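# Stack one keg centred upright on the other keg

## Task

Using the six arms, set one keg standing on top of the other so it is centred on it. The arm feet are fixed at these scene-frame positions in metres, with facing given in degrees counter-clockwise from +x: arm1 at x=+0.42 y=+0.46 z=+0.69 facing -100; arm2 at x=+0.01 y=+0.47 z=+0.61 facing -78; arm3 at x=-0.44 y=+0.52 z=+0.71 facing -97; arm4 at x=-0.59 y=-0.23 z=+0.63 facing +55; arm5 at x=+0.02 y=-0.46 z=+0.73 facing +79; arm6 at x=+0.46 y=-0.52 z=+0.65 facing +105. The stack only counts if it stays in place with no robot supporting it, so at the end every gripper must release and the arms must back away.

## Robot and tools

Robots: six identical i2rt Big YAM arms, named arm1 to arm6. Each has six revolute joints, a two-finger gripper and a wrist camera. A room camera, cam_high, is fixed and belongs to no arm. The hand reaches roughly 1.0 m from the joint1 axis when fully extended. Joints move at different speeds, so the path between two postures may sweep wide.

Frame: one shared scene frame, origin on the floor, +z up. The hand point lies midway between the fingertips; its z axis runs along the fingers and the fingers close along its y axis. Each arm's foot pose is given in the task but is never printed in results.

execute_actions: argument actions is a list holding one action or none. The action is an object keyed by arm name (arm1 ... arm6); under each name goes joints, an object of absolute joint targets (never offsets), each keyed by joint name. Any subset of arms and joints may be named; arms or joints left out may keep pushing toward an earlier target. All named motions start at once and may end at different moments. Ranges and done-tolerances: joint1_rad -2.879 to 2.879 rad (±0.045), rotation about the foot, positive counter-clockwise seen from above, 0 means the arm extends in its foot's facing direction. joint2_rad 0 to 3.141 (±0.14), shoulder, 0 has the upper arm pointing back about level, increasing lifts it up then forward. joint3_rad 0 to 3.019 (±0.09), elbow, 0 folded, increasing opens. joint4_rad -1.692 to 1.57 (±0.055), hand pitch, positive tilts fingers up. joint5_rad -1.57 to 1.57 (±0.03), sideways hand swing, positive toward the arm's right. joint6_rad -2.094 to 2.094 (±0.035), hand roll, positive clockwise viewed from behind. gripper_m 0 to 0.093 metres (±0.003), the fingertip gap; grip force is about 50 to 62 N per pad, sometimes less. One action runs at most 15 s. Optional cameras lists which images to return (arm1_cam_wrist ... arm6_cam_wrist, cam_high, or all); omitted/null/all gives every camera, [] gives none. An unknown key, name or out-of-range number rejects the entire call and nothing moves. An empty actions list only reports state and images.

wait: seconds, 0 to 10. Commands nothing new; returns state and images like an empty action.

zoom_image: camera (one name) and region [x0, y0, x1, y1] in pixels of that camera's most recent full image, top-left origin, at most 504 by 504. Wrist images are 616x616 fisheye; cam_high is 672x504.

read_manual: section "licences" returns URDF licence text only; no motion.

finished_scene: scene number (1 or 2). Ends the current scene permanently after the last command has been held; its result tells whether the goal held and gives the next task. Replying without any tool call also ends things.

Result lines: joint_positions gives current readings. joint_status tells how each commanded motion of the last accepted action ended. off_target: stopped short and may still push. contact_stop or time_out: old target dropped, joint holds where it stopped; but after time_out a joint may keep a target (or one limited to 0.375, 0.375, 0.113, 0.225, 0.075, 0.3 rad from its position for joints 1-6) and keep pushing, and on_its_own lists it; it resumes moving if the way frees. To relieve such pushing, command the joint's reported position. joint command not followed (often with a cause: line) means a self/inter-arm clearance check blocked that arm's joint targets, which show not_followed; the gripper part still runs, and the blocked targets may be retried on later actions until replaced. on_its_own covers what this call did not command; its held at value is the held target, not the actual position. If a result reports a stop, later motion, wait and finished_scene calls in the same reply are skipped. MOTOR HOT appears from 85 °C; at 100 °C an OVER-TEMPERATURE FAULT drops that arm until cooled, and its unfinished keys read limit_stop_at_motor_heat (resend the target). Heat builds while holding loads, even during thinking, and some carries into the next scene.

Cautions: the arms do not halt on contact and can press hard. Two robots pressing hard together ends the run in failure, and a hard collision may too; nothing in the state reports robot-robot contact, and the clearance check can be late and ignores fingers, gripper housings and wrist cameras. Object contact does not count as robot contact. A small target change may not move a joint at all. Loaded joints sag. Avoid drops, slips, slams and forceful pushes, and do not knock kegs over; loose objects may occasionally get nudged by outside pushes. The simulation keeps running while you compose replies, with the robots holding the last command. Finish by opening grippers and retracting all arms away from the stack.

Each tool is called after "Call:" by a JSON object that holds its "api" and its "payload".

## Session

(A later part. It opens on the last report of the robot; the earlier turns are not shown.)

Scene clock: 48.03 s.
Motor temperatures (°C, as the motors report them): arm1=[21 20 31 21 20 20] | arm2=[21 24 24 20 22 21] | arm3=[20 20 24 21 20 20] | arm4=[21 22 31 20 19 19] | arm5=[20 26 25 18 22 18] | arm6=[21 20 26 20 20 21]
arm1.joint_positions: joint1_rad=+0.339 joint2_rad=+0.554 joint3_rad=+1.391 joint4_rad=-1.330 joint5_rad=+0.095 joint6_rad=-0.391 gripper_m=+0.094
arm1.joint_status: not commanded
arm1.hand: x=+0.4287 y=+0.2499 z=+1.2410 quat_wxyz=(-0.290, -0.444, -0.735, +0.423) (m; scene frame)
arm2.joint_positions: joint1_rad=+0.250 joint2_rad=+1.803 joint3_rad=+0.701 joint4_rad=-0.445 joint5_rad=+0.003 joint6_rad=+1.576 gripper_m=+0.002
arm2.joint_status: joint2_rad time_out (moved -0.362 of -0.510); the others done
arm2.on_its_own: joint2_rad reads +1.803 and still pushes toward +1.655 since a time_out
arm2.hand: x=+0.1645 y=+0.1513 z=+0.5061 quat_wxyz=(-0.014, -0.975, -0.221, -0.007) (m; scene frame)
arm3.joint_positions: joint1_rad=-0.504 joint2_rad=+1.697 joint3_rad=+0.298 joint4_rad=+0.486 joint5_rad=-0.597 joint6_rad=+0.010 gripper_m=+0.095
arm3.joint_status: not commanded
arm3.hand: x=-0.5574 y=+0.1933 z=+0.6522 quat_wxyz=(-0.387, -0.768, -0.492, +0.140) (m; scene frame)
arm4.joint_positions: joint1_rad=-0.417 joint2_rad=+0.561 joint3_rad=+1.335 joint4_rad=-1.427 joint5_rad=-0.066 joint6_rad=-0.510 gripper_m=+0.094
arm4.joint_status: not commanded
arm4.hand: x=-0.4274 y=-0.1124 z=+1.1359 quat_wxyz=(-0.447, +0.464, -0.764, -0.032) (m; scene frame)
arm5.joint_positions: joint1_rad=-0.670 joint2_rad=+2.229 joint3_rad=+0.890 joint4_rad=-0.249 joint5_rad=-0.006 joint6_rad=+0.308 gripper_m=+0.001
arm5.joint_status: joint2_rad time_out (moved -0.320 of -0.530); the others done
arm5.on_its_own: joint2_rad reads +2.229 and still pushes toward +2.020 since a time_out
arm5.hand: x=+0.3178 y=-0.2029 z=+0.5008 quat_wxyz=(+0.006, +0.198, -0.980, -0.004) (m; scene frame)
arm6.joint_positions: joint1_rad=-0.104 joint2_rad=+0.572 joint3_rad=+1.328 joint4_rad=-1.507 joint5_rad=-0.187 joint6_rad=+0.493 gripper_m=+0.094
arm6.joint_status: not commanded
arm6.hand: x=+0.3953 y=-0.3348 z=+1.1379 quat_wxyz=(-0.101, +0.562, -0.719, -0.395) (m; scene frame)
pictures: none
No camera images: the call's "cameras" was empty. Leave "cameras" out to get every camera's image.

Call:
{"api": "execute_actions", "payload": {"actions": [{"arm2":{"joints":{"joint2_rad":1.345,"joint3_rad":0.87,"joint4_rad":-0.865}},"arm5":{"joints":{"joint2_rad":1.685,"joint3_rad":0.95,"joint4_rad":-0.53}}}], "cameras": []}}

Scene clock: 52.40 s.
Motor temperatures (°C, as the motors report them): arm1=[21 20 31 21 20 20] | arm2=[21 24 26 20 22 21] | arm3=[20 20 24 21 20 20] | arm4=[21 22 31 20 19 19] | arm5=[20 26 25 18 22 18] | arm6=[21 20 26 20 20 21]
arm1.joint_positions: joint1_rad=+0.339 joint2_rad=+0.554 joint3_rad=+1.391 joint4_rad=-1.330 joint5_rad=+0.095 joint6_rad=-0.391 gripper_m=+0.094
arm1.joint_status: not commanded
arm1.hand: x=+0.4287 y=+0.2499 z=+1.2410 quat_wxyz=(-0.290, -0.444, -0.735, +0.423) (m; scene frame)
arm2.joint_positions: joint1_rad=+0.249 joint2_rad=+1.464 joint3_rad=+0.735 joint4_rad=-0.809 joint5_rad=+0.005 joint6_rad=+1.571 gripper_m=+0.002
arm2.joint_status: joint3_rad time_out (moved +0.034 of +0.169); joint4_rad time_out (moved -0.365 of -0.420); the others done
arm2.on_its_own: joint3_rad reads +0.735 and still pushes toward +0.848 since a time_out; joint4_rad reads -0.809 and still pushes toward -0.865 since a time_out
arm2.hand: x=+0.1573 y=+0.1618 z=+0.6230 quat_wxyz=(-0.018, -0.975, -0.223, -0.007) (m; scene frame)
arm3.joint_positions: joint1_rad=-0.504 joint2_rad=+1.697 joint3_rad=+0.298 joint4_rad=+0.486 joint5_rad=-0.597 joint6_rad=+0.010 gripper_m=+0.095
arm3.joint_status: not commanded
arm3.hand: x=-0.5574 y=+0.1933 z=+0.6522 quat_wxyz=(-0.387, -0.768, -0.492, +0.140) (m; scene frame)
arm4.joint_positions: joint1_rad=-0.417 joint2_rad=+0.561 joint3_rad=+1.335 joint4_rad=-1.427 joint5_rad=-0.066 joint6_rad=-0.510 gripper_m=+0.094
arm4.joint_status: not commanded
arm4.hand: x=-0.4274 y=-0.1124 z=+1.1359 quat_wxyz=(-0.447, +0.464, -0.764, -0.032) (m; scene frame)
arm5.joint_positions: joint1_rad=-0.648 joint2_rad=+1.906 joint3_rad=+0.851 joint4_rad=-0.527 joint5_rad=-0.009 joint6_rad=+0.326 gripper_m=+0.001
arm5.joint_status: joint2_rad time_out (moved -0.324 of -0.544); joint3_rad time_out (moved -0.039 of +0.060); the others done
arm5.on_its_own: joint2_rad reads +1.906 and still pushes toward +1.685 since a time_out; joint3_rad reads +0.851 and still pushes toward +0.950 since a time_out
arm5.hand: x=+0.3153 y=-0.1936 z=+0.6180 quat_wxyz=(+0.003, +0.200, -0.980, -0.007) (m; scene frame)
arm6.joint_positions: joint1_rad=-0.104 joint2_rad=+0.572 joint3_rad=+1.328 joint4_rad=-1.507 joint5_rad=-0.187 joint6_rad=+0.493 gripper_m=+0.094
arm6.joint_status: not commanded
arm6.hand: x=+0.3953 y=-0.3348 z=+1.1379 quat_wxyz=(-0.101, +0.562, -0.719, -0.395) (m; scene frame)
pictures: none
No camera images: the call's "cameras" was empty. Leave "cameras" out to get every camera's image.

Call:
{"api": "execute_actions", "payload": {"actions": [{"arm2":{"joints":{"joint2_rad":1.16,"joint3_rad":1.13,"joint4_rad":-1.21}},"arm5":{"joints":{"joint2_rad":1.405,"joint3_rad":1.08,"joint4_rad":-0.86}}}], "cameras": ["arm2_cam_wrist","arm5_cam_wrist"]}}

Scene clock: 56.87 s.
Motor temperatures (°C, as the motors report them): arm1=[21 20 31 21 20 20] | arm2=[21 24 30 20 22 21] | arm3=[20 20 24 21 20 20] | arm4=[21 22 31 20 19 19] | arm5=[20 27 28 18 22 18] | arm6=[21 20 27 20 20 21]
arm1.joint_positions: joint1_rad=+0.339 joint2_rad=+0.554 joint3_rad=+1.391 joint4_rad=-1.330 joint5_rad=+0.095 joint6_rad=-0.391 gripper_m=+0.094
arm1.joint_status: not commanded
arm1.hand: x=+0.4287 y=+0.2499 z=+1.2410 quat_wxyz=(-0.290, -0.444, -0.735, +0.423) (m; scene frame)
arm2.joint_positions: joint1_rad=+0.245 joint2_rad=+1.298 joint3_rad=+0.929 joint4_rad=-1.171 joint5_rad=+0.013 joint6_rad=+1.591 gripper_m=+0.002
arm2.joint_status: joint3_rad time_out (moved +0.195 of +0.395); the others done
arm2.on_its_own: joint3_rad reads +0.929 and still pushes toward +1.048 since a time_out
arm2.hand: x=+0.1566 y=+0.1539 z=+0.7392 quat_wxyz=(-0.019, -0.977, -0.211, -0.003) (m; scene frame)
arm3.joint_positions: joint1_rad=-0.504 joint2_rad=+1.697 joint3_rad=+0.298 joint4_rad=+0.486 joint5_rad=-0.597 joint6_rad=+0.010 gripper_m=+0.095
arm3.joint_status: not commanded
arm3.hand: x=-0.5574 y=+0.1933 z=+0.6522 quat_wxyz=(-0.387, -0.768, -0.492, +0.140) (m; scene frame)
arm4.joint_positions: joint1_rad=-0.417 joint2_rad=+0.561 joint3_rad=+1.335 joint4_rad=-1.427 joint5_rad=-0.066 joint6_rad=-0.510 gripper_m=+0.094
arm4.joint_status: not commanded
arm4.hand: x=-0.4274 y=-0.1124 z=+1.1359 quat_wxyz=(-0.447, +0.464, -0.764, -0.032) (m; scene frame)
arm5.joint_positions: joint1_rad=-0.658 joint2_rad=+1.615 joint3_rad=+0.868 joint4_rad=-0.846 joint5_rad=-0.012 joint6_rad=+0.339 gripper_m=+0.001
arm5.joint_status: joint2_rad time_out (moved -0.290 of -0.501); joint3_rad time_out (moved +0.017 of +0.229); the others done
arm5.on_its_own: joint2_rad reads +1.615 and still pushes toward +1.405 since a time_out; joint3_rad reads +0.868 and still pushes toward +0.998 since a time_out
arm5.hand: x=+0.3055 y=-0.2080 z=+0.7302 quat_wxyz=(+0.010, +0.189, -0.982, -0.005) (m; scene frame)
arm6.joint_positions: joint1_rad=-0.104 joint2_rad=+0.572 joint3_rad=+1.328 joint4_rad=-1.507 joint5_rad=-0.187 joint6_rad=+0.493 gripper_m=+0.094
arm6.joint_status: not commanded
arm6.hand: x=+0.3953 y=-0.3348 z=+1.1379 quat_wxyz=(-0.101, +0.562, -0.719, -0.395) (m; scene frame)
pictures: arm2_cam_wrist, arm5_cam_wrist
Images, in order (width x height): arm2_cam_wrist 616x616, arm5_cam_wrist 616x616.

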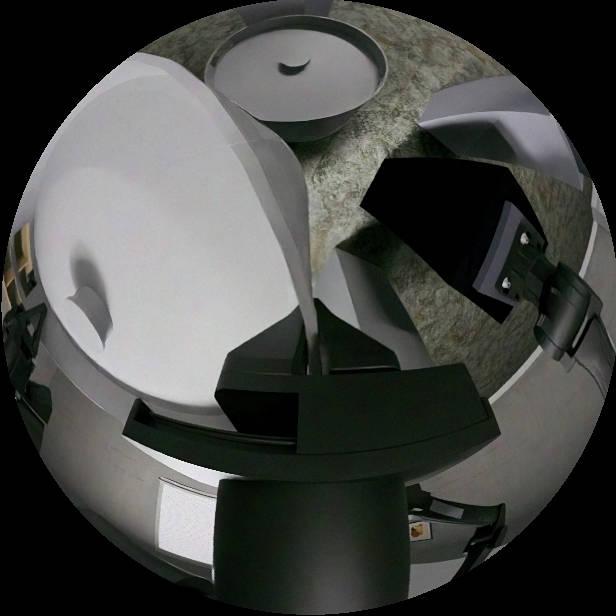

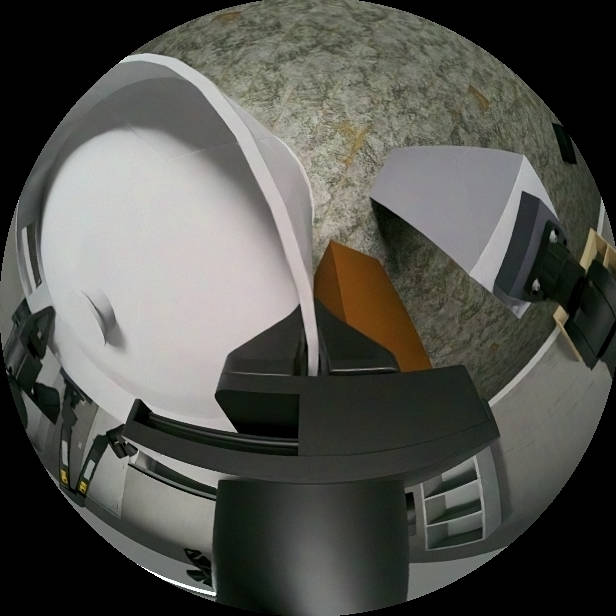

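Call:
{"api": "execute_actions", "payload": {"actions": [{"arm2":{"joints":{"joint1_rad":-0.106,"joint2_rad":1.085,"joint3_rad":1.02,"joint4_rad":-1.2,"joint6_rad":1.229}},"arm5":{"joints":{"joint1_rad":-0.424,"joint2_rad":1.265,"joint3_rad":0.83,"joint4_rad":-0.8,"joint6_rad":0.551}}}], "cameras": []}}

Scene clock: 62.80 s.
Motor temperatures (°C, as the motors report them): arm1=[21 20 31 21 20 20] | arm2=[21 25 33 20 22 21] | arm3=[20 20 24 21 20 20] | arm4=[21 22 31 20 19 19] | arm5=[20 26 32 18 22 18] | arm6=[21 20 27 20 20 21]
arm1.joint_positions: joint1_rad=+0.339 joint2_rad=+0.554 joint3_rad=+1.391 joint4_rad=-1.330 joint5_rad=+0.095 joint6_rad=-0.391 gripper_m=+0.094
arm1.joint_status: not commanded
arm1.hand: x=+0.4287 y=+0.2499 z=+1.2410 quat_wxyz=(-0.290, -0.444, -0.735, +0.423) (m; scene frame)
arm2.joint_positions: joint1_rad=-0.109 joint2_rad=+1.241 joint3_rad=+0.871 joint4_rad=-1.168 joint5_rad=-0.003 joint6_rad=+1.230 gripper_m=+0.002
arm2.joint_status: joint2_rad time_out (moved -0.057 of -0.213); joint3_rad time_out (moved -0.058 of +0.091); the others done
arm2.on_its_own: joint2_rad reads +1.241 and still pushes toward +1.085 since a time_out; joint3_rad reads +0.871 and still pushes toward +0.987 since a time_out
arm2.hand: x=+0.0386 y=+0.1440 z=+0.7345 quat_wxyz=(-0.018, -0.976, -0.215, -0.005) (m; scene frame)
arm3.joint_positions: joint1_rad=-0.504 joint2_rad=+1.697 joint3_rad=+0.298 joint4_rad=+0.486 joint5_rad=-0.597 joint6_rad=+0.010 gripper_m=+0.095
arm3.joint_status: not commanded
arm3.hand: x=-0.5574 y=+0.1933 z=+0.6522 quat_wxyz=(-0.387, -0.768, -0.492, +0.140) (m; scene frame)
arm4.joint_positions: joint1_rad=-0.417 joint2_rad=+0.561 joint3_rad=+1.335 joint4_rad=-1.427 joint5_rad=-0.066 joint6_rad=-0.510 gripper_m=+0.094
arm4.joint_status: not commanded
arm4.hand: x=-0.4274 y=-0.1124 z=+1.1359 quat_wxyz=(-0.447, +0.464, -0.764, -0.032) (m; scene frame)
arm5.joint_positions: joint1_rad=-0.426 joint2_rad=+1.440 joint3_rad=+0.639 joint4_rad=-0.789 joint5_rad=-0.010 joint6_rad=+0.568 gripper_m=+0.001
arm5.joint_status: joint2_rad time_out (moved -0.175 of -0.350); joint3_rad time_out (moved -0.228 of -0.038); the others done
arm5.on_its_own: joint2_rad reads +1.440 and still pushes toward +1.265 since a time_out; joint3_rad reads +0.639 and still pushes toward +0.761 since a time_out
arm5.hand: x=+0.1937 y=-0.2140 z=+0.7242 quat_wxyz=(+0.007, +0.191, -0.982, -0.003) (m; scene frame)
arm6.joint_positions: joint1_rad=-0.104 joint2_rad=+0.572 joint3_rad=+1.328 joint4_rad=-1.507 joint5_rad=-0.187 joint6_rad=+0.493 gripper_m=+0.094
arm6.joint_status: not commanded
arm6.hand: x=+0.3953 y=-0.3348 z=+1.1379 quat_wxyz=(-0.101, +0.562, -0.719, -0.395) (m; scene frame)
pictures: none
No camera images: the call's "cameras" was empty. Leave "cameras" out to get every camera's image.

Call:
{"api": "execute_actions", "payload": {"actions": [{"arm2":{"joints":{"joint1_rad":-0.45,"joint6_rad":0.885}},"arm5":{"joints":{"joint1_rad":-0.077,"joint2_rad":1.15,"joint3_rad":0.715,"joint6_rad":0.905}}}], "cameras": []}}

Scene clock: 67.37 s.
Motor temperatures (°C, as the motors report them): arm1=[21 20 31 21 20 20] | arm2=[21 25 35 20 22 21] | arm3=[20 20 24 21 20 20] | arm4=[21 22 32 20 19 19] | arm5=[20 26 33 18 22 18] | arm6=[21 20 27 20 20 21]
arm1.joint_positions: joint1_rad=+0.339 joint2_rad=+0.554 joint3_rad=+1.391 joint4_rad=-1.330 joint5_rad=+0.095 joint6_rad=-0.391 gripper_m=+0.094
arm1.joint_status: not commanded
arm1.hand: x=+0.4287 y=+0.2499 z=+1.2410 quat_wxyz=(-0.290, -0.444, -0.735, +0.423) (m; scene frame)
arm2.joint_positions: joint1_rad=-0.445 joint2_rad=+1.225 joint3_rad=+0.860 joint4_rad=-1.161 joint5_rad=-0.009 joint6_rad=+0.895 gripper_m=+0.002
arm2.joint_status: all done
arm2.on_its_own: joint3_rad reads +0.860 and still pushes toward +0.987 since a time_out
arm2.hand: x=-0.0691 y=+0.1543 z=+0.7342 quat_wxyz=(-0.024, -0.976, -0.214, +0.000) (m; scene frame)
arm3.joint_positions: joint1_rad=-0.504 joint2_rad=+1.697 joint3_rad=+0.298 joint4_rad=+0.486 joint5_rad=-0.597 joint6_rad=+0.010 gripper_m=+0.095
arm3.joint_status: not commanded
arm3.hand: x=-0.5574 y=+0.1933 z=+0.6522 quat_wxyz=(-0.387, -0.768, -0.492, +0.140) (m; scene frame)
arm4.joint_positions: joint1_rad=-0.417 joint2_rad=+0.561 joint3_rad=+1.335 joint4_rad=-1.427 joint5_rad=-0.066 joint6_rad=-0.510 gripper_m=+0.094
arm4.joint_status: not commanded
arm4.hand: x=-0.4274 y=-0.1124 z=+1.1359 quat_wxyz=(-0.447, +0.464, -0.764, -0.032) (m; scene frame)
arm5.joint_positions: joint1_rad=-0.067 joint2_rad=+1.319 joint3_rad=+0.543 joint4_rad=-0.790 joint5_rad=+0.008 joint6_rad=+0.927 gripper_m=+0.001
arm5.joint_status: joint2_rad time_out (moved -0.121 of -0.290); joint3_rad time_out (moved -0.096 of +0.076); the others done
arm5.on_its_own: joint2_rad reads +1.319 and still pushes toward +1.150 since a time_out; joint3_rad reads +0.543 and still pushes toward +0.662 since a time_out
arm5.hand: x=+0.0906 y=-0.2026 z=+0.7300 quat_wxyz=(-0.008, +0.190, -0.982, -0.006) (m; scene frame)
arm6.joint_positions: joint1_rad=-0.104 joint2_rad=+0.572 joint3_rad=+1.328 joint4_rad=-1.507 joint5_rad=-0.187 joint6_rad=+0.493 gripper_m=+0.094
arm6.joint_status: not commanded
arm6.hand: x=+0.3953 y=-0.3348 z=+1.1379 quat_wxyz=(-0.101, +0.562, -0.719, -0.395) (m; scene frame)
pictures: none
No camera images: the call's "cameras" was empty. Leave "cameras" out to get every camera's image.

Call:
{"api": "execute_actions", "payload": {"actions": [{"arm2":{"joints":{"joint1_rad":-0.756,"joint2_rad":1.21,"joint3_rad":1.13,"joint4_rad":-1.15,"joint6_rad":0.58}},"arm5":{"joints":{"joint1_rad":0.344,"joint6_rad":1.33}}}], "cameras": ["arm2_cam_wrist","arm5_cam_wrist"]}}

Scene clock: 72.93 s.
Motor temperatures (°C, as the motors report them): arm1=[21 20 32 21 20 20] | arm2=[21 25 37 20 22 21] | arm3=[20 20 24 21 20 20] | arm4=[21 22 32 20 19 19] | arm5=[20 25 34 18 22 18] | arm6=[21 20 27 20 20 21]
arm1.joint_positions: joint1_rad=+0.339 joint2_rad=+0.554 joint3_rad=+1.391 joint4_rad=-1.330 joint5_rad=+0.095 joint6_rad=-0.391 gripper_m=+0.094
arm1.joint_status: not commanded
arm1.hand: x=+0.4287 y=+0.2499 z=+1.2410 quat_wxyz=(-0.290, -0.444, -0.735, +0.423) (m; scene frame)
arm2.joint_positions: joint1_rad=-0.748 joint2_rad=+1.365 joint3_rad=+0.964 joint4_rad=-1.123 joint5_rad=-0.017 joint6_rad=+0.582 gripper_m=+0.002
arm2.joint_status: joint2_rad time_out (moved +0.140 of -0.015); joint3_rad time_out (moved +0.104 of +0.270); the others done
arm2.on_its_own: joint2_rad reads +1.365 and still pushes toward +1.210 since a time_out; joint3_rad reads +0.964 and still pushes toward +1.078 since a time_out
arm2.hand: x=-0.1838 y=+0.1494 z=+0.7252 quat_wxyz=(-0.025, -0.975, -0.219, +0.004) (m; scene frame)
arm3.joint_positions: joint1_rad=-0.504 joint2_rad=+1.697 joint3_rad=+0.298 joint4_rad=+0.486 joint5_rad=-0.597 joint6_rad=+0.010 gripper_m=+0.095
arm3.joint_status: not commanded
arm3.hand: x=-0.5574 y=+0.1933 z=+0.6522 quat_wxyz=(-0.387, -0.768, -0.492, +0.140) (m; scene frame)
arm4.joint_positions: joint1_rad=-0.417 joint2_rad=+0.561 joint3_rad=+1.335 joint4_rad=-1.427 joint5_rad=-0.066 joint6_rad=-0.510 gripper_m=+0.094
arm4.joint_status: not commanded
arm4.hand: x=-0.4274 y=-0.1124 z=+1.1359 quat_wxyz=(-0.447, +0.464, -0.764, -0.032) (m; scene frame)
arm5.joint_positions: joint1_rad=+0.352 joint2_rad=+1.312 joint3_rad=+0.520 joint4_rad=-0.787 joint5_rad=+0.002 joint6_rad=+1.344 gripper_m=+0.002
arm5.joint_status: all done
arm5.on_its_own: joint2_rad reads +1.312 and still pushes toward +1.150 since a time_out; joint3_rad reads +0.520 and still pushes toward +0.662 since a time_out
arm5.hand: x=-0.0198 y=-0.2063 z=+0.7248 quat_wxyz=(-0.004, +0.191, -0.982, -0.002) (m; scene frame)
arm6.joint_positions: joint1_rad=-0.104 joint2_rad=+0.572 joint3_rad=+1.328 joint4_rad=-1.507 joint5_rad=-0.187 joint6_rad=+0.493 gripper_m=+0.094
arm6.joint_status: not commanded
arm6.hand: x=+0.3953 y=-0.3348 z=+1.1379 quat_wxyz=(-0.101, +0.562, -0.719, -0.395) (m; scene frame)
pictures: arm2_cam_wrist, arm5_cam_wrist
Images, in order (width x height): arm2_cam_wrist 616x616, arm5_cam_wrist 616x616.

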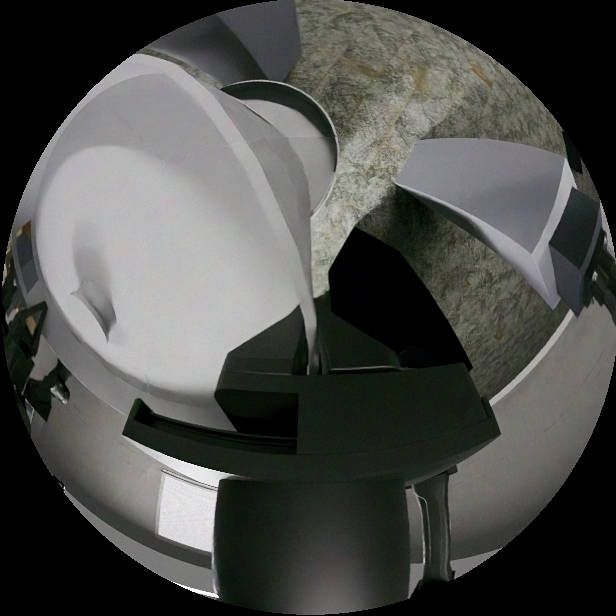

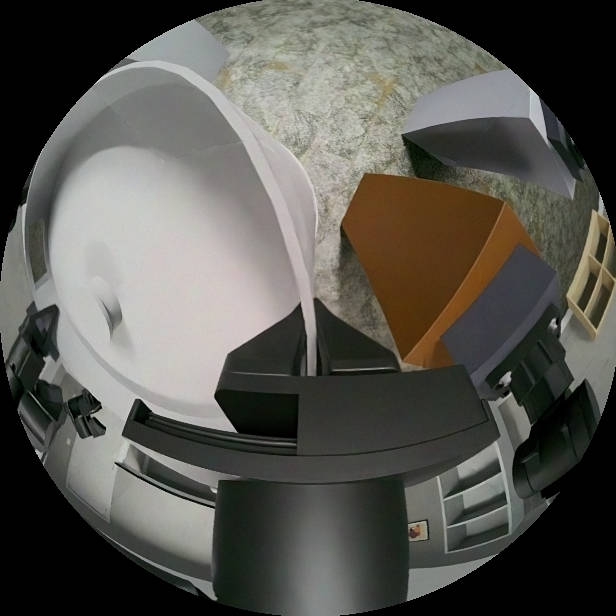

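Call:
{"api": "execute_actions", "payload": {"actions": [{"arm2":{"joints":{"joint1_rad":-0.958,"joint2_rad":1.375,"joint3_rad":1.31,"joint4_rad":-1.14,"joint6_rad":0.378}},"arm5":{"joints":{"joint1_rad":0.733,"joint2_rad":1.29,"joint3_rad":0.735,"joint4_rad":-0.7,"joint6_rad":1.725}}}], "cameras": ["cam_high","arm3_cam_wrist","arm2_cam_wrist","arm5_cam_wrist"]}}

Call:
{"api": "zoom_image", "payload": {"camera": "arm2_cam_wrist", "region": [200, 60, 380, 240]}}

Call:
{"api": "zoom_image", "payload": {"camera": "arm5_cam_wrist", "region": [200, 60, 380, 240]}}

Call:
{"api": "zoom_image", "payload": {"camera": "cam_high", "region": [280, 130, 420, 230]}}

Call:
{"api": "zoom_image", "payload": {"camera": "arm3_cam_wrist", "region": [200, 180, 380, 360]}}

Scene clock: 79.00 s.
Motor temperatures (°C, as the motors report them): arm1=[21 20 32 21 20 20] | arm2=[21 25 39 20 22 21] | arm3=[20 20 24 21 20 20] | arm4=[21 22 32 20 19 19] | arm5=[20 25 36 18 22 18] | arm6=[21 20 27 20 20 21]
arm1.joint_positions: joint1_rad=+0.339 joint2_rad=+0.554 joint3_rad=+1.391 joint4_rad=-1.330 joint5_rad=+0.095 joint6_rad=-0.391 gripper_m=+0.094
arm1.joint_status: not commanded
arm1.hand: x=+0.4287 y=+0.2499 z=+1.2410 quat_wxyz=(-0.290, -0.444, -0.735, +0.423) (m; scene frame)
arm2.joint_positions: joint1_rad=-0.949 joint2_rad=+1.566 joint3_rad=+1.130 joint4_rad=-1.108 joint5_rad=-0.018 joint6_rad=+0.388 gripper_m=+0.002
arm2.joint_status: joint2_rad time_out (moved +0.202 of +0.010); joint3_rad time_out (moved +0.167 of +0.346); the others done
arm2.on_its_own: joint2_rad reads +1.566 and still pushes toward +1.375 since a time_out; joint3_rad reads +1.130 and still pushes toward +1.247 since a time_out
arm2.hand: x=-0.2893 y=+0.1452 z=+0.7060 quat_wxyz=(-0.017, -0.976, -0.216, +0.000) (m; scene frame)
arm3.joint_positions: joint1_rad=-0.504 joint2_rad=+1.697 joint3_rad=+0.298 joint4_rad=+0.486 joint5_rad=-0.597 joint6_rad=+0.010 gripper_m=+0.095
arm3.joint_status: not commanded
arm3.hand: x=-0.5574 y=+0.1933 z=+0.6522 quat_wxyz=(-0.387, -0.768, -0.492, +0.140) (m; scene frame)
arm4.joint_positions: joint1_rad=-0.417 joint2_rad=+0.561 joint3_rad=+1.335 joint4_rad=-1.427 joint5_rad=-0.066 joint6_rad=-0.510 gripper_m=+0.094
arm4.joint_status: not commanded
arm4.hand: x=-0.4274 y=-0.1124 z=+1.1359 quat_wxyz=(-0.447, +0.464, -0.764, -0.032) (m; scene frame)
arm5.joint_positions: joint1_rad=+0.735 joint2_rad=+1.455 joint3_rad=+0.567 joint4_rad=-0.681 joint5_rad=+0.005 joint6_rad=+1.736 gripper_m=+0.002
arm5.joint_status: joint2_rad time_out (moved +0.143 of -0.022); joint3_rad time_out (moved +0.047 of +0.215); the others done
arm5.on_its_own: joint2_rad reads +1.455 and still pushes toward +1.290 since a time_out; joint3_rad reads +0.567 and still pushes toward +0.679 since a time_out
arm5.hand: x=-0.1264 y=-0.2131 z=+0.7003 quat_wxyz=(-0.006, +0.187, -0.982, -0.007) (m; scene frame)
arm6.joint_positions: joint1_rad=-0.104 joint2_rad=+0.572 joint3_rad=+1.328 joint4_rad=-1.507 joint5_rad=-0.187 joint6_rad=+0.493 gripper_m=+0.094
arm6.joint_status: not commanded
arm6.hand: x=+0.3953 y=-0.3348 z=+1.1379 quat_wxyz=(-0.101, +0.562, -0.719, -0.395) (m; scene frame)
pictures: arm2_cam_wrist, arm3_cam_wrist, arm5_cam_wrist, cam_high
Images, in order (width x height): arm2_cam_wrist 616x616, arm3_cam_wrist 616x616, arm5_cam_wrist 616x616, cam_high 672x504.

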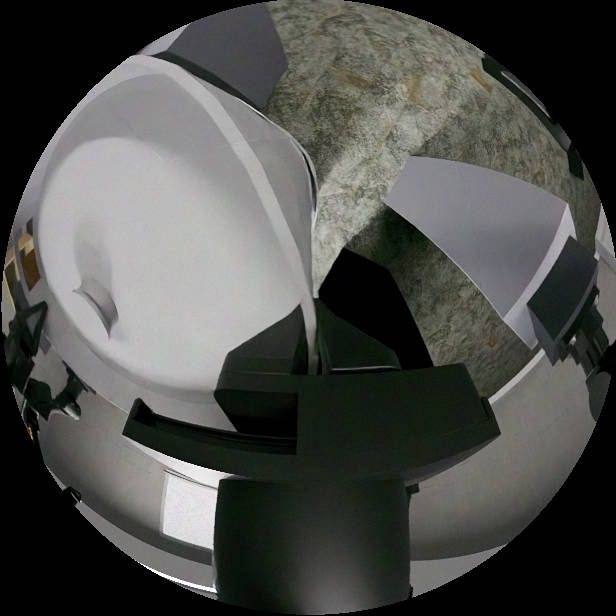

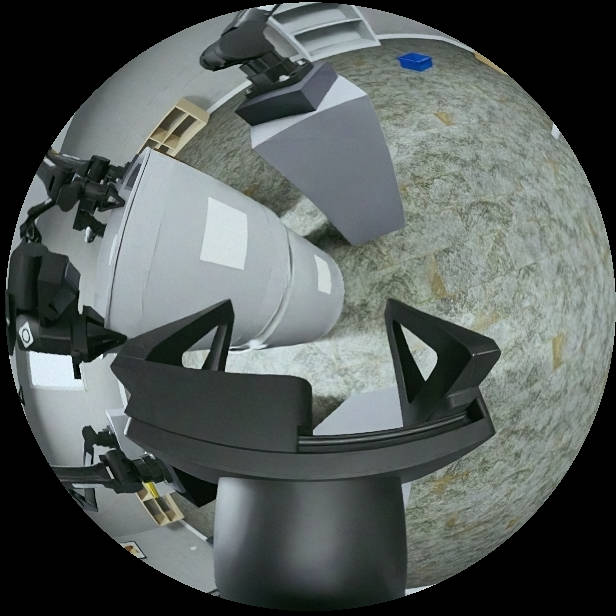

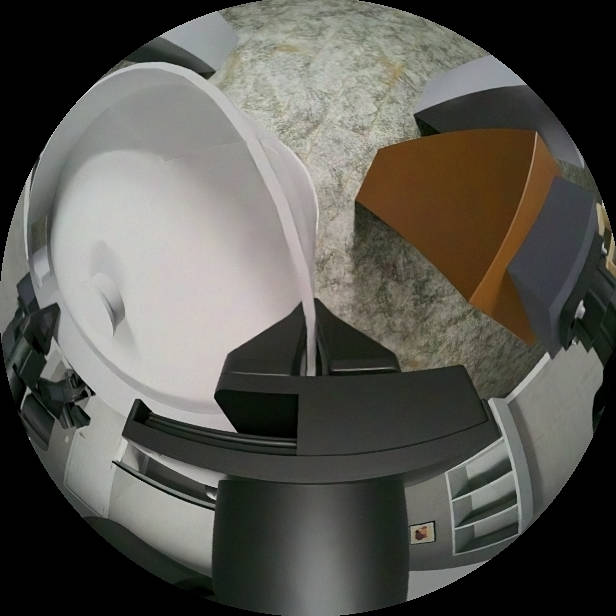

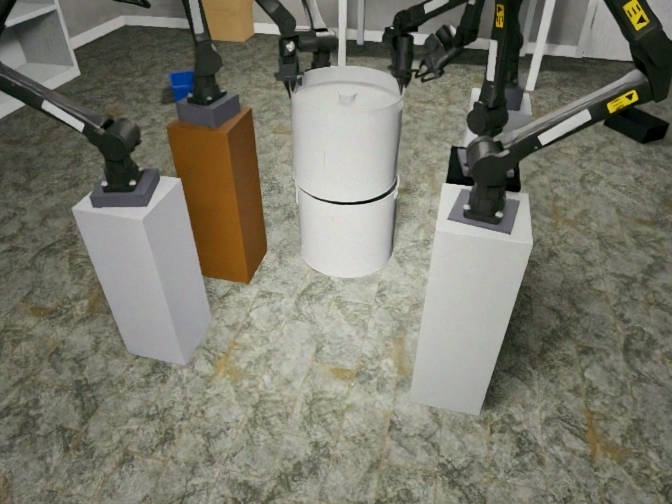

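Region (200, 60, 380, 240) of arm2_cam_wrist's 616x616 image, scaled by 2.800, with more detail than that image has.

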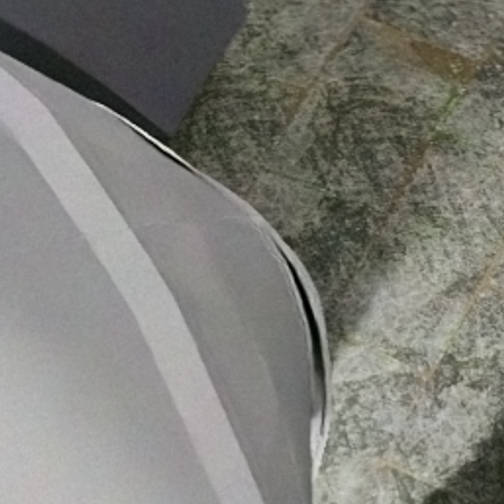

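Region (200, 60, 380, 240) of arm5_cam_wrist's 616x616 image, scaled by 2.800, with more detail than that image has.

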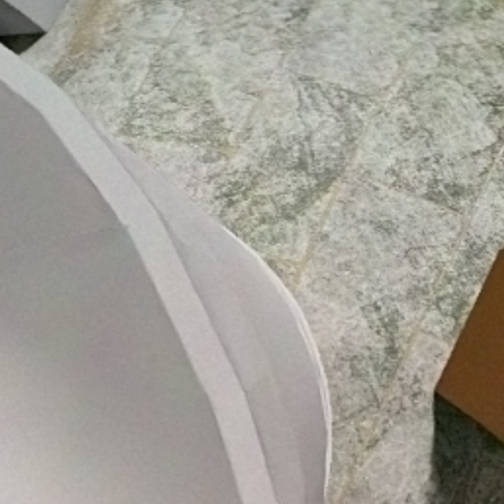

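Region (280, 130, 420, 230) of cam_high's 672x504 image, scaled by 3.600, with more detail than that image has; it fills the top 360 rows of this view, and the rest is white.

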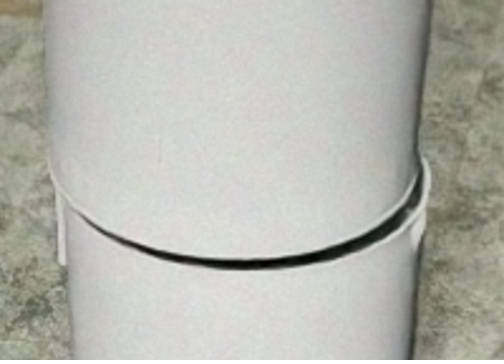

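Region (200, 180, 380, 360) of arm3_cam_wrist's 616x616 image, scaled by 2.800, with more detail than that image has.

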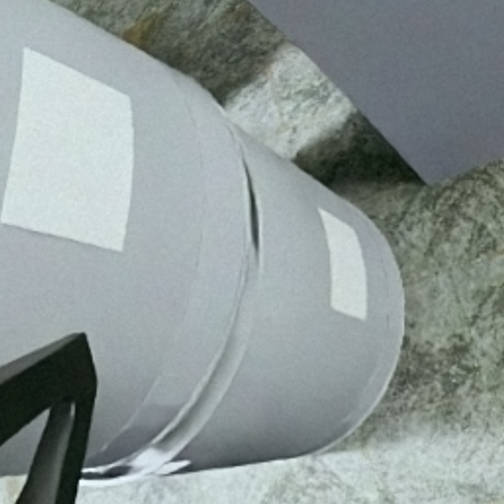

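Call:
{"api": "execute_actions", "payload": {"actions": [{"arm2":{"joints":{"joint1_rad":-0.98,"joint3_rad":1.215}},"arm5":{"joints":{"joint1_rad":0.705,"joint2_rad":1.335,"joint4_rad":-0.62,"joint6_rad":1.705}}}], "cameras": ["cam_high","arm3_cam_wrist","arm2_cam_wrist","arm5_cam_wrist"]}}

Call:
{"api": "zoom_image", "payload": {"camera": "arm2_cam_wrist", "region": [200, 60, 380, 240]}}

Call:
{"api": "zoom_image", "payload": {"camera": "arm5_cam_wrist", "region": [200, 60, 380, 240]}}

Call:
{"api": "zoom_image", "payload": {"camera": "cam_high", "region": [280, 130, 420, 230]}}

Call:
{"api": "zoom_image", "payload": {"camera": "arm3_cam_wrist", "region": [200, 180, 380, 360]}}

Scene clock: 84.60 s.
Motor temperatures (°C, as the motors report them): arm1=[21 20 32 21 20 20] | arm2=[21 26 39 20 22 21] | arm3=[20 20 24 21 20 20] | arm4=[21 22 32 20 19 19] | arm5=[20 25 36 18 22 18] | arm6=[21 20 27 20 20 21]
arm1.joint_positions: joint1_rad=+0.339 joint2_rad=+0.554 joint3_rad=+1.391 joint4_rad=-1.330 joint5_rad=+0.095 joint6_rad=-0.391 gripper_m=+0.094
arm1.joint_status: not commanded
arm1.hand: x=+0.4287 y=+0.2499 z=+1.2410 quat_wxyz=(-0.290, -0.444, -0.735, +0.423) (m; scene frame)
arm2.joint_positions: joint1_rad=-0.957 joint2_rad=+1.566 joint3_rad=+1.101 joint4_rad=-1.103 joint5_rad=-0.019 joint6_rad=+0.387 gripper_m=+0.002
arm2.joint_status: joint3_rad time_out (moved -0.029 of +0.085); the others done
arm2.on_its_own: joint2_rad reads +1.566 and still pushes toward +1.375 since a time_out; joint3_rad reads +1.101 and still pushes toward +1.214 since a time_out
arm2.hand: x=-0.2843 y=+0.1551 z=+0.6960 quat_wxyz=(-0.011, -0.977, -0.212, -0.010) (m; scene frame)
arm3.joint_positions: joint1_rad=-0.504 joint2_rad=+1.697 joint3_rad=+0.298 joint4_rad=+0.486 joint5_rad=-0.597 joint6_rad=+0.010 gripper_m=+0.095
arm3.joint_status: not commanded
arm3.hand: x=-0.5574 y=+0.1933 z=+0.6522 quat_wxyz=(-0.387, -0.768, -0.492, +0.140) (m; scene frame)
arm4.joint_positions: joint1_rad=-0.417 joint2_rad=+0.561 joint3_rad=+1.335 joint4_rad=-1.427 joint5_rad=-0.066 joint6_rad=-0.510 gripper_m=+0.094
arm4.joint_status: not commanded
arm4.hand: x=-0.4274 y=-0.1124 z=+1.1359 quat_wxyz=(-0.447, +0.464, -0.764, -0.032) (m; scene frame)
arm5.joint_positions: joint1_rad=+0.711 joint2_rad=+1.497 joint3_rad=+0.565 joint4_rad=-0.623 joint5_rad=+0.008 joint6_rad=+1.719 gripper_m=+0.002
arm5.joint_status: joint2_rad time_out (moved +0.041 of -0.120); the others done
arm5.on_its_own: joint2_rad reads +1.497 and still pushes toward +1.335 since a time_out; joint3_rad reads +0.565 and still pushes toward +0.679 since a time_out
arm5.hand: x=-0.1235 y=-0.2036 z=+0.6891 quat_wxyz=(-0.004, +0.184, -0.983, -0.015) (m; scene frame)
arm6.joint_positions: joint1_rad=-0.104 joint2_rad=+0.572 joint3_rad=+1.328 joint4_rad=-1.507 joint5_rad=-0.187 joint6_rad=+0.493 gripper_m=+0.094
arm6.joint_status: not commanded
arm6.hand: x=+0.3953 y=-0.3348 z=+1.1379 quat_wxyz=(-0.101, +0.562, -0.719, -0.395) (m; scene frame)
pictures: arm2_cam_wrist, arm3_cam_wrist, arm5_cam_wrist, cam_high
Images, in order (width x height): arm2_cam_wrist 616x616, arm3_cam_wrist 616x616, arm5_cam_wrist 616x616, cam_high 672x504.

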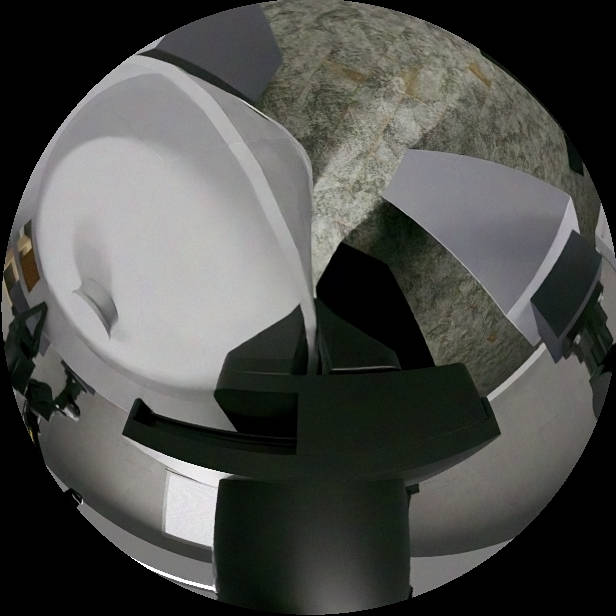

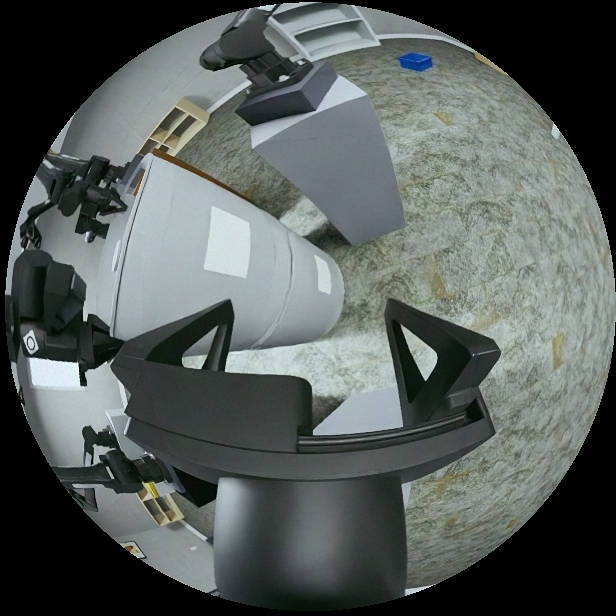

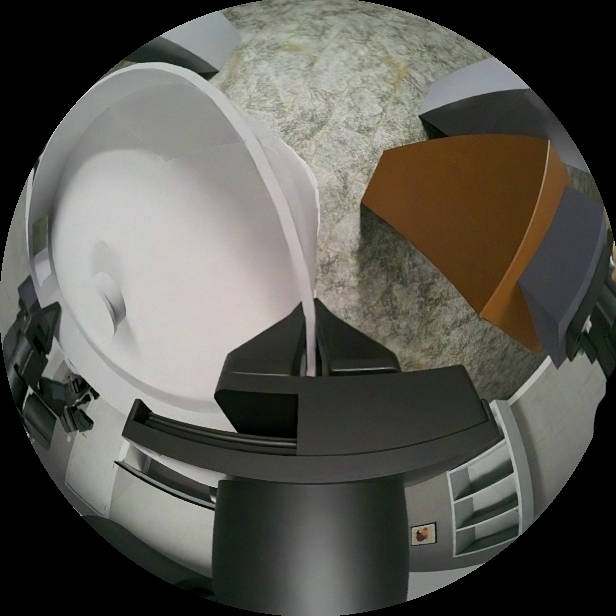

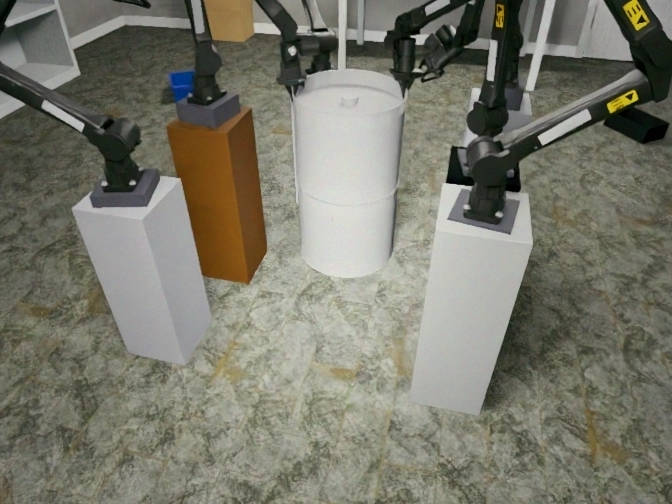

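Region (200, 60, 380, 240) of arm2_cam_wrist's 616x616 image, scaled by 2.800, with more detail than that image has.

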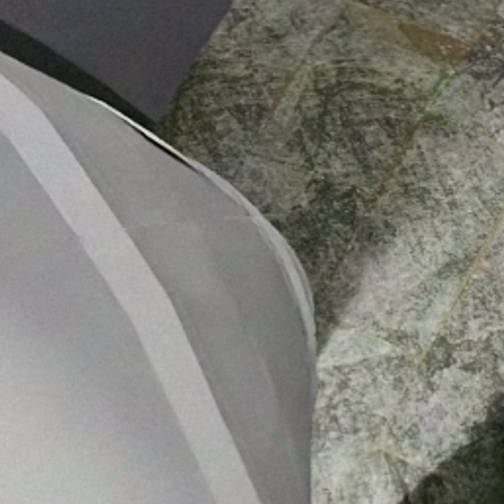

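Region (200, 60, 380, 240) of arm5_cam_wrist's 616x616 image, scaled by 2.800, with more detail than that image has.

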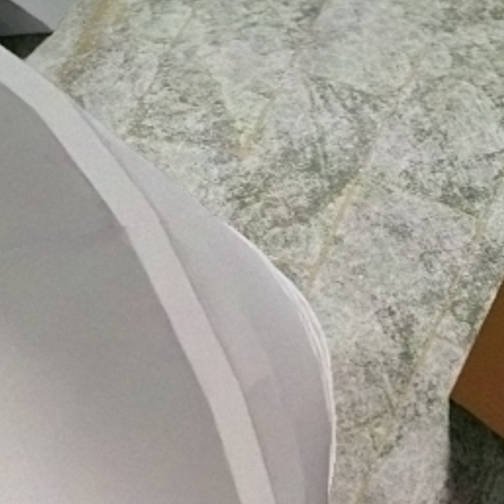

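Region (280, 130, 420, 230) of cam_high's 672x504 image, scaled by 3.600, with more detail than that image has; it fills the top 360 rows of this view, and the rest is white.

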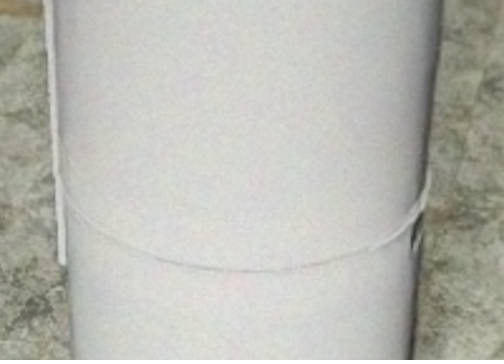

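Region (200, 180, 380, 360) of arm3_cam_wrist's 616x616 image, scaled by 2.800, with more detail than that image has.

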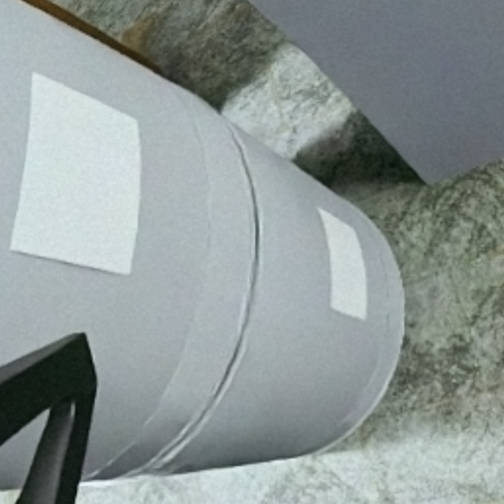

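Within ~3 mm. Unload in halves (shoulder leading), then test-release.

Call:
{"api": "execute_actions", "payload": {"actions": [{"arm2":{"joints":{"joint2_rad":1.47,"joint3_rad":1.18,"joint4_rad":-1.085}},"arm5":{"joints":{"joint1_rad":0.73,"joint2_rad":1.415,"joint3_rad":0.645}}}], "cameras": []}}

Call:
{"api": "execute_actions", "payload": {"actions": [{"arm2":{"joints":{"joint1_rad":-0.96,"joint2_rad":1.575,"joint3_rad":1.105,"joint4_rad":-1.1}},"arm5":{"joints":{"joint1_rad":0.715,"joint2_rad":1.505,"joint3_rad":0.575}}}], "cameras": []}}

Call:
{"api": "execute_actions", "payload": {"actions": [{"arm2":{"joints":{"gripper_m":0.03}},"arm5":{"joints":{"gripper_m":0.03}}}], "cameras": ["cam_high","arm3_cam_wrist","arm2_cam_wrist","arm5_cam_wrist"]}}

Call:
{"api": "zoom_image", "payload": {"camera": "cam_high", "region": [280, 130, 420, 230]}}

Call:
{"api": "zoom_image", "payload": {"camera": "arm3_cam_wrist", "region": [200, 180, 380, 360]}}

Scene clock: 90.90 s.
Motor temperatures (°C, as the motors report them): arm1=[21 20 32 21 20 20] | arm2=[21 26 39 20 22 21] | arm3=[20 20 24 21 20 20] | arm4=[21 22 32 20 19 19] | arm5=[20 25 36 18 22 18] | arm6=[21 20 27 20 20 21]
arm1.joint_positions: joint1_rad=+0.339 joint2_rad=+0.554 joint3_rad=+1.391 joint4_rad=-1.330 joint5_rad=+0.095 joint6_rad=-0.391 gripper_m=+0.094
arm1.joint_status: not commanded
arm1.hand: x=+0.4287 y=+0.2499 z=+1.2410 quat_wxyz=(-0.290, -0.444, -0.735, +0.423) (m; scene frame)
arm2.joint_positions: joint1_rad=-0.957 joint2_rad=+1.576 joint3_rad=+1.091 joint4_rad=-1.066 joint5_rad=-0.020 joint6_rad=+0.386 gripper_m=+0.002
arm2.joint_status: all done
arm2.hand: x=-0.2870 y=+0.1521 z=+0.6883 quat_wxyz=(-0.016, -0.977, -0.213, -0.003) (m; scene frame)
arm3.joint_positions: joint1_rad=-0.504 joint2_rad=+1.697 joint3_rad=+0.298 joint4_rad=+0.486 joint5_rad=-0.597 joint6_rad=+0.010 gripper_m=+0.095
arm3.joint_status: not commanded
arm3.hand: x=-0.5574 y=+0.1933 z=+0.6522 quat_wxyz=(-0.387, -0.768, -0.492, +0.140) (m; scene frame)
arm4.joint_positions: joint1_rad=-0.417 joint2_rad=+0.561 joint3_rad=+1.335 joint4_rad=-1.427 joint5_rad=-0.066 joint6_rad=-0.510 gripper_m=+0.094
arm4.joint_status: not commanded
arm4.hand: x=-0.4274 y=-0.1124 z=+1.1359 quat_wxyz=(-0.447, +0.464, -0.764, -0.032) (m; scene frame)
arm5.joint_positions: joint1_rad=+0.724 joint2_rad=+1.523 joint3_rad=+0.563 joint4_rad=-0.614 joint5_rad=+0.007 joint6_rad=+1.724 gripper_m=+0.002
arm5.joint_status: all done
arm5.hand: x=-0.1249 y=-0.2088 z=+0.6814 quat_wxyz=(-0.007, +0.188, -0.982, -0.005) (m; scene frame)
arm6.joint_positions: joint1_rad=-0.104 joint2_rad=+0.572 joint3_rad=+1.328 joint4_rad=-1.507 joint5_rad=-0.187 joint6_rad=+0.493 gripper_m=+0.094
arm6.joint_status: not commanded
arm6.hand: x=+0.3953 y=-0.3348 z=+1.1379 quat_wxyz=(-0.101, +0.562, -0.719, -0.395) (m; scene frame)
pictures: none
No camera images: the call's "cameras" was empty. Leave "cameras" out to get every camera's image.

Scene clock: 91.57 s.
Motor temperatures (°C, as the motors report them): arm1=[21 20 32 21 20 20] | arm2=[21 26 38 20 22 21] | arm3=[20 20 24 21 20 20] | arm4=[21 22 32 20 19 19] | arm5=[20 25 36 18 22 18] | arm6=[21 20 27 20 20 21]
arm1.joint_positions: joint1_rad=+0.339 joint2_rad=+0.554 joint3_rad=+1.391 joint4_rad=-1.330 joint5_rad=+0.095 joint6_rad=-0.391 gripper_m=+0.094
arm1.joint_status: not commanded
arm1.hand: x=+0.4287 y=+0.2499 z=+1.2410 quat_wxyz=(-0.290, -0.444, -0.735, +0.423) (m; scene frame)
arm2.joint_positions: joint1_rad=-0.953 joint2_rad=+1.585 joint3_rad=+1.091 joint4_rad=-1.064 joint5_rad=-0.016 joint6_rad=+0.386 gripper_m=+0.002
arm2.joint_status: all done
arm2.hand: x=-0.2861 y=+0.1510 z=+0.6847 quat_wxyz=(-0.012, -0.977, -0.215, -0.005) (m; scene frame)
arm3.joint_positions: joint1_rad=-0.504 joint2_rad=+1.697 joint3_rad=+0.298 joint4_rad=+0.486 joint5_rad=-0.597 joint6_rad=+0.010 gripper_m=+0.095
arm3.joint_status: not commanded
arm3.hand: x=-0.5574 y=+0.1933 z=+0.6522 quat_wxyz=(-0.387, -0.768, -0.492, +0.140) (m; scene frame)
arm4.joint_positions: joint1_rad=-0.417 joint2_rad=+0.561 joint3_rad=+1.335 joint4_rad=-1.427 joint5_rad=-0.066 joint6_rad=-0.510 gripper_m=+0.094
arm4.joint_status: not commanded
arm4.hand: x=-0.4274 y=-0.1124 z=+1.1359 quat_wxyz=(-0.447, +0.464, -0.764, -0.032) (m; scene frame)
arm5.joint_positions: joint1_rad=+0.725 joint2_rad=+1.533 joint3_rad=+0.555 joint4_rad=-0.608 joint5_rad=+0.003 joint6_rad=+1.724 gripper_m=+0.002
arm5.joint_status: all done
arm5.hand: x=-0.1232 y=-0.2133 z=+0.6770 quat_wxyz=(-0.007, +0.188, -0.982, +0.001) (m; scene frame)
arm6.joint_positions: joint1_rad=-0.104 joint2_rad=+0.572 joint3_rad=+1.328 joint4_rad=-1.507 joint5_rad=-0.187 joint6_rad=+0.493 gripper_m=+0.094
arm6.joint_status: not commanded
arm6.hand: x=+0.3953 y=-0.3348 z=+1.1379 quat_wxyz=(-0.101, +0.562, -0.719, -0.395) (m; scene frame)
pictures: none
No camera images: the call's "cameras" was empty. Leave "cameras" out to get every camera's image.

Scene clock: 92.13 s.
Motor temperatures (°C, as the motors report them): arm1=[21 20 32 21 20 20] | arm2=[21 26 38 20 22 21] | arm3=[20 20 24 21 20 20] | arm4=[21 22 32 20 19 19] | arm5=[20 25 35 18 22 18] | arm6=[21 20 27 20 20 21]
arm1.joint_positions: joint1_rad=+0.339 joint2_rad=+0.554 joint3_rad=+1.391 joint4_rad=-1.330 joint5_rad=+0.095 joint6_rad=-0.391 gripper_m=+0.094
arm1.joint_status: not commanded
arm1.hand: x=+0.4287 y=+0.2499 z=+1.2410 quat_wxyz=(-0.290, -0.444, -0.735, +0.423) (m; scene frame)
arm2.joint_positions: joint1_rad=-0.953 joint2_rad=+1.583 joint3_rad=+1.091 joint4_rad=-1.085 joint5_rad=-0.004 joint6_rad=+0.386 gripper_m=+0.030
arm2.joint_status: all done
arm2.hand: x=-0.2841 y=+0.1561 z=+0.6856 quat_wxyz=(-0.002, -0.977, -0.215, -0.010) (m; scene frame)
arm3.joint_positions: joint1_rad=-0.504 joint2_rad=+1.697 joint3_rad=+0.298 joint4_rad=+0.486 joint5_rad=-0.597 joint6_rad=+0.010 gripper_m=+0.095
arm3.joint_status: not commanded
arm3.hand: x=-0.5574 y=+0.1933 z=+0.6522 quat_wxyz=(-0.387, -0.768, -0.492, +0.140) (m; scene frame)
arm4.joint_positions: joint1_rad=-0.417 joint2_rad=+0.561 joint3_rad=+1.335 joint4_rad=-1.427 joint5_rad=-0.066 joint6_rad=-0.510 gripper_m=+0.094
arm4.joint_status: not commanded
arm4.hand: x=-0.4274 y=-0.1124 z=+1.1359 quat_wxyz=(-0.447, +0.464, -0.764, -0.032) (m; scene frame)
arm5.joint_positions: joint1_rad=+0.724 joint2_rad=+1.509 joint3_rad=+0.556 joint4_rad=-0.611 joint5_rad=+0.001 joint6_rad=+1.719 gripper_m=+0.030
arm5.joint_status: all done
arm5.hand: x=-0.1254 y=-0.2099 z=+0.6835 quat_wxyz=(-0.003, +0.190, -0.982, -0.009) (m; scene frame)
arm6.joint_positions: joint1_rad=-0.104 joint2_rad=+0.572 joint3_rad=+1.328 joint4_rad=-1.507 joint5_rad=-0.187 joint6_rad=+0.493 gripper_m=+0.094
arm6.joint_status: not commanded
arm6.hand: x=+0.3953 y=-0.3348 z=+1.1379 quat_wxyz=(-0.101, +0.562, -0.719, -0.395) (m; scene frame)
pictures: arm2_cam_wrist, arm3_cam_wrist, arm5_cam_wrist, cam_high
Images, in order (width x height): arm2_cam_wrist 616x616, arm3_cam_wrist 616x616, arm5_cam_wrist 616x616, cam_high 672x504.

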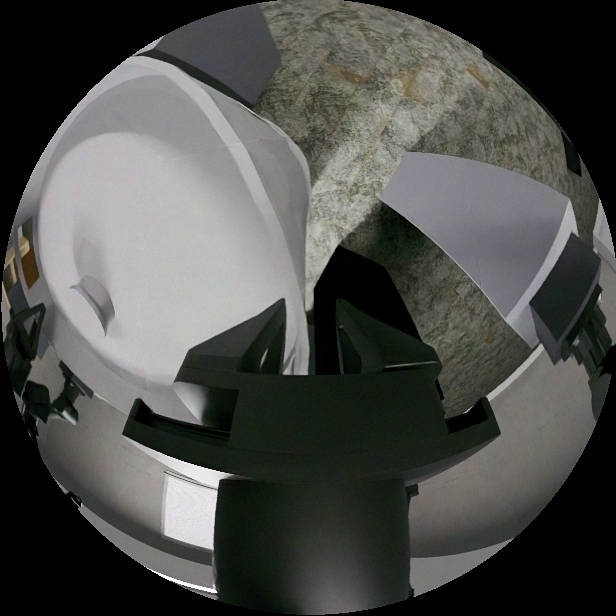

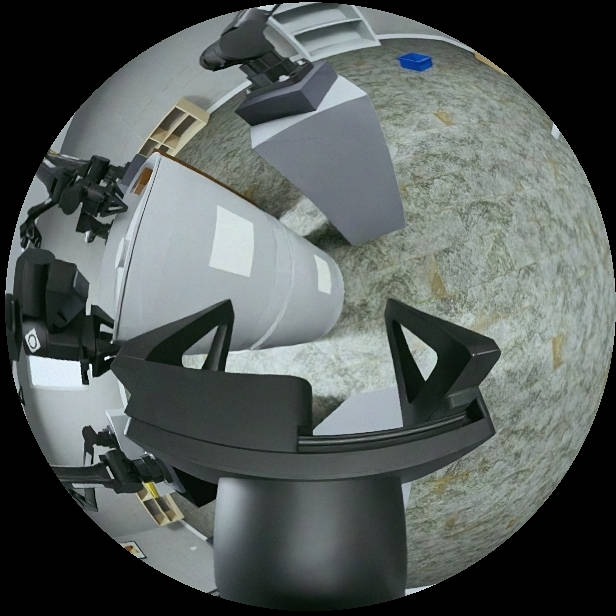

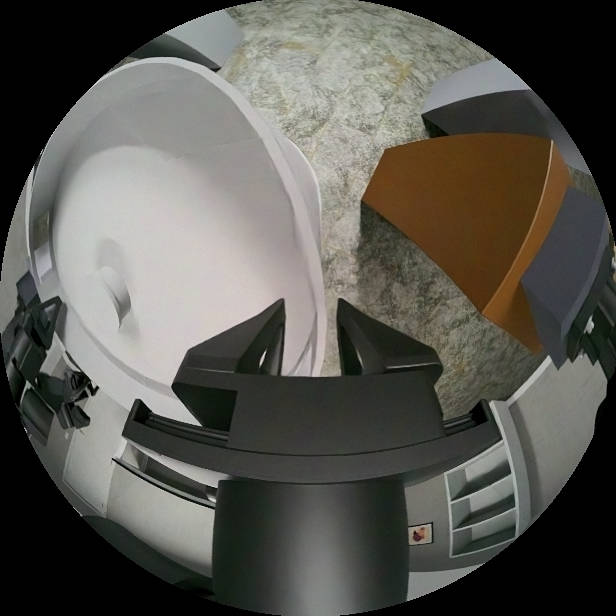

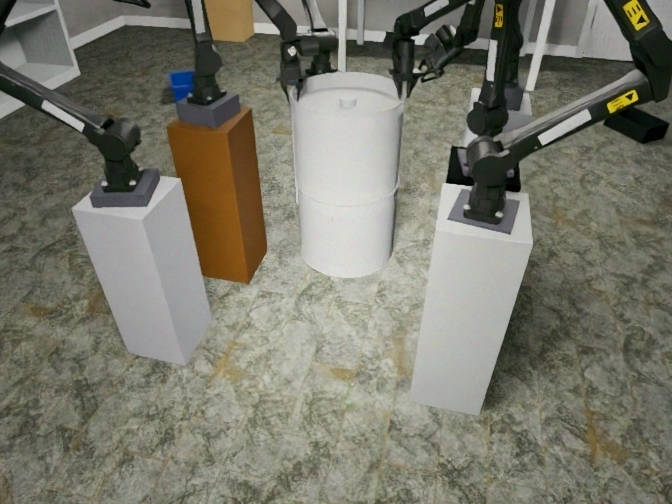

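Region (280, 130, 420, 230) of cam_high's 672x504 image, scaled by 3.600, with more detail than that image has; it fills the top 360 rows of this view, and the rest is white.

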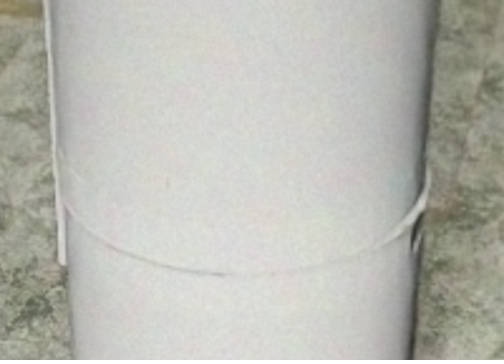

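Region (200, 180, 380, 360) of arm3_cam_wrist's 616x616 image, scaled by 2.800, with more detail than that image has.

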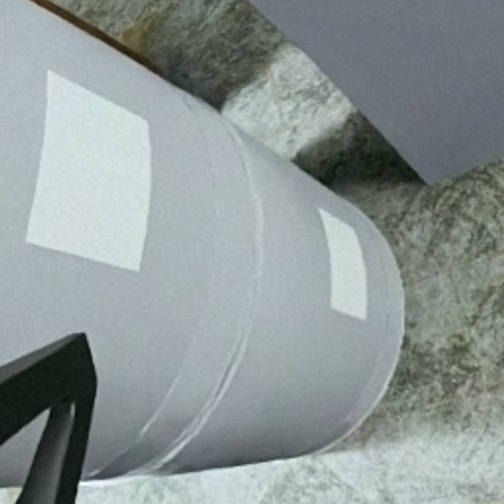

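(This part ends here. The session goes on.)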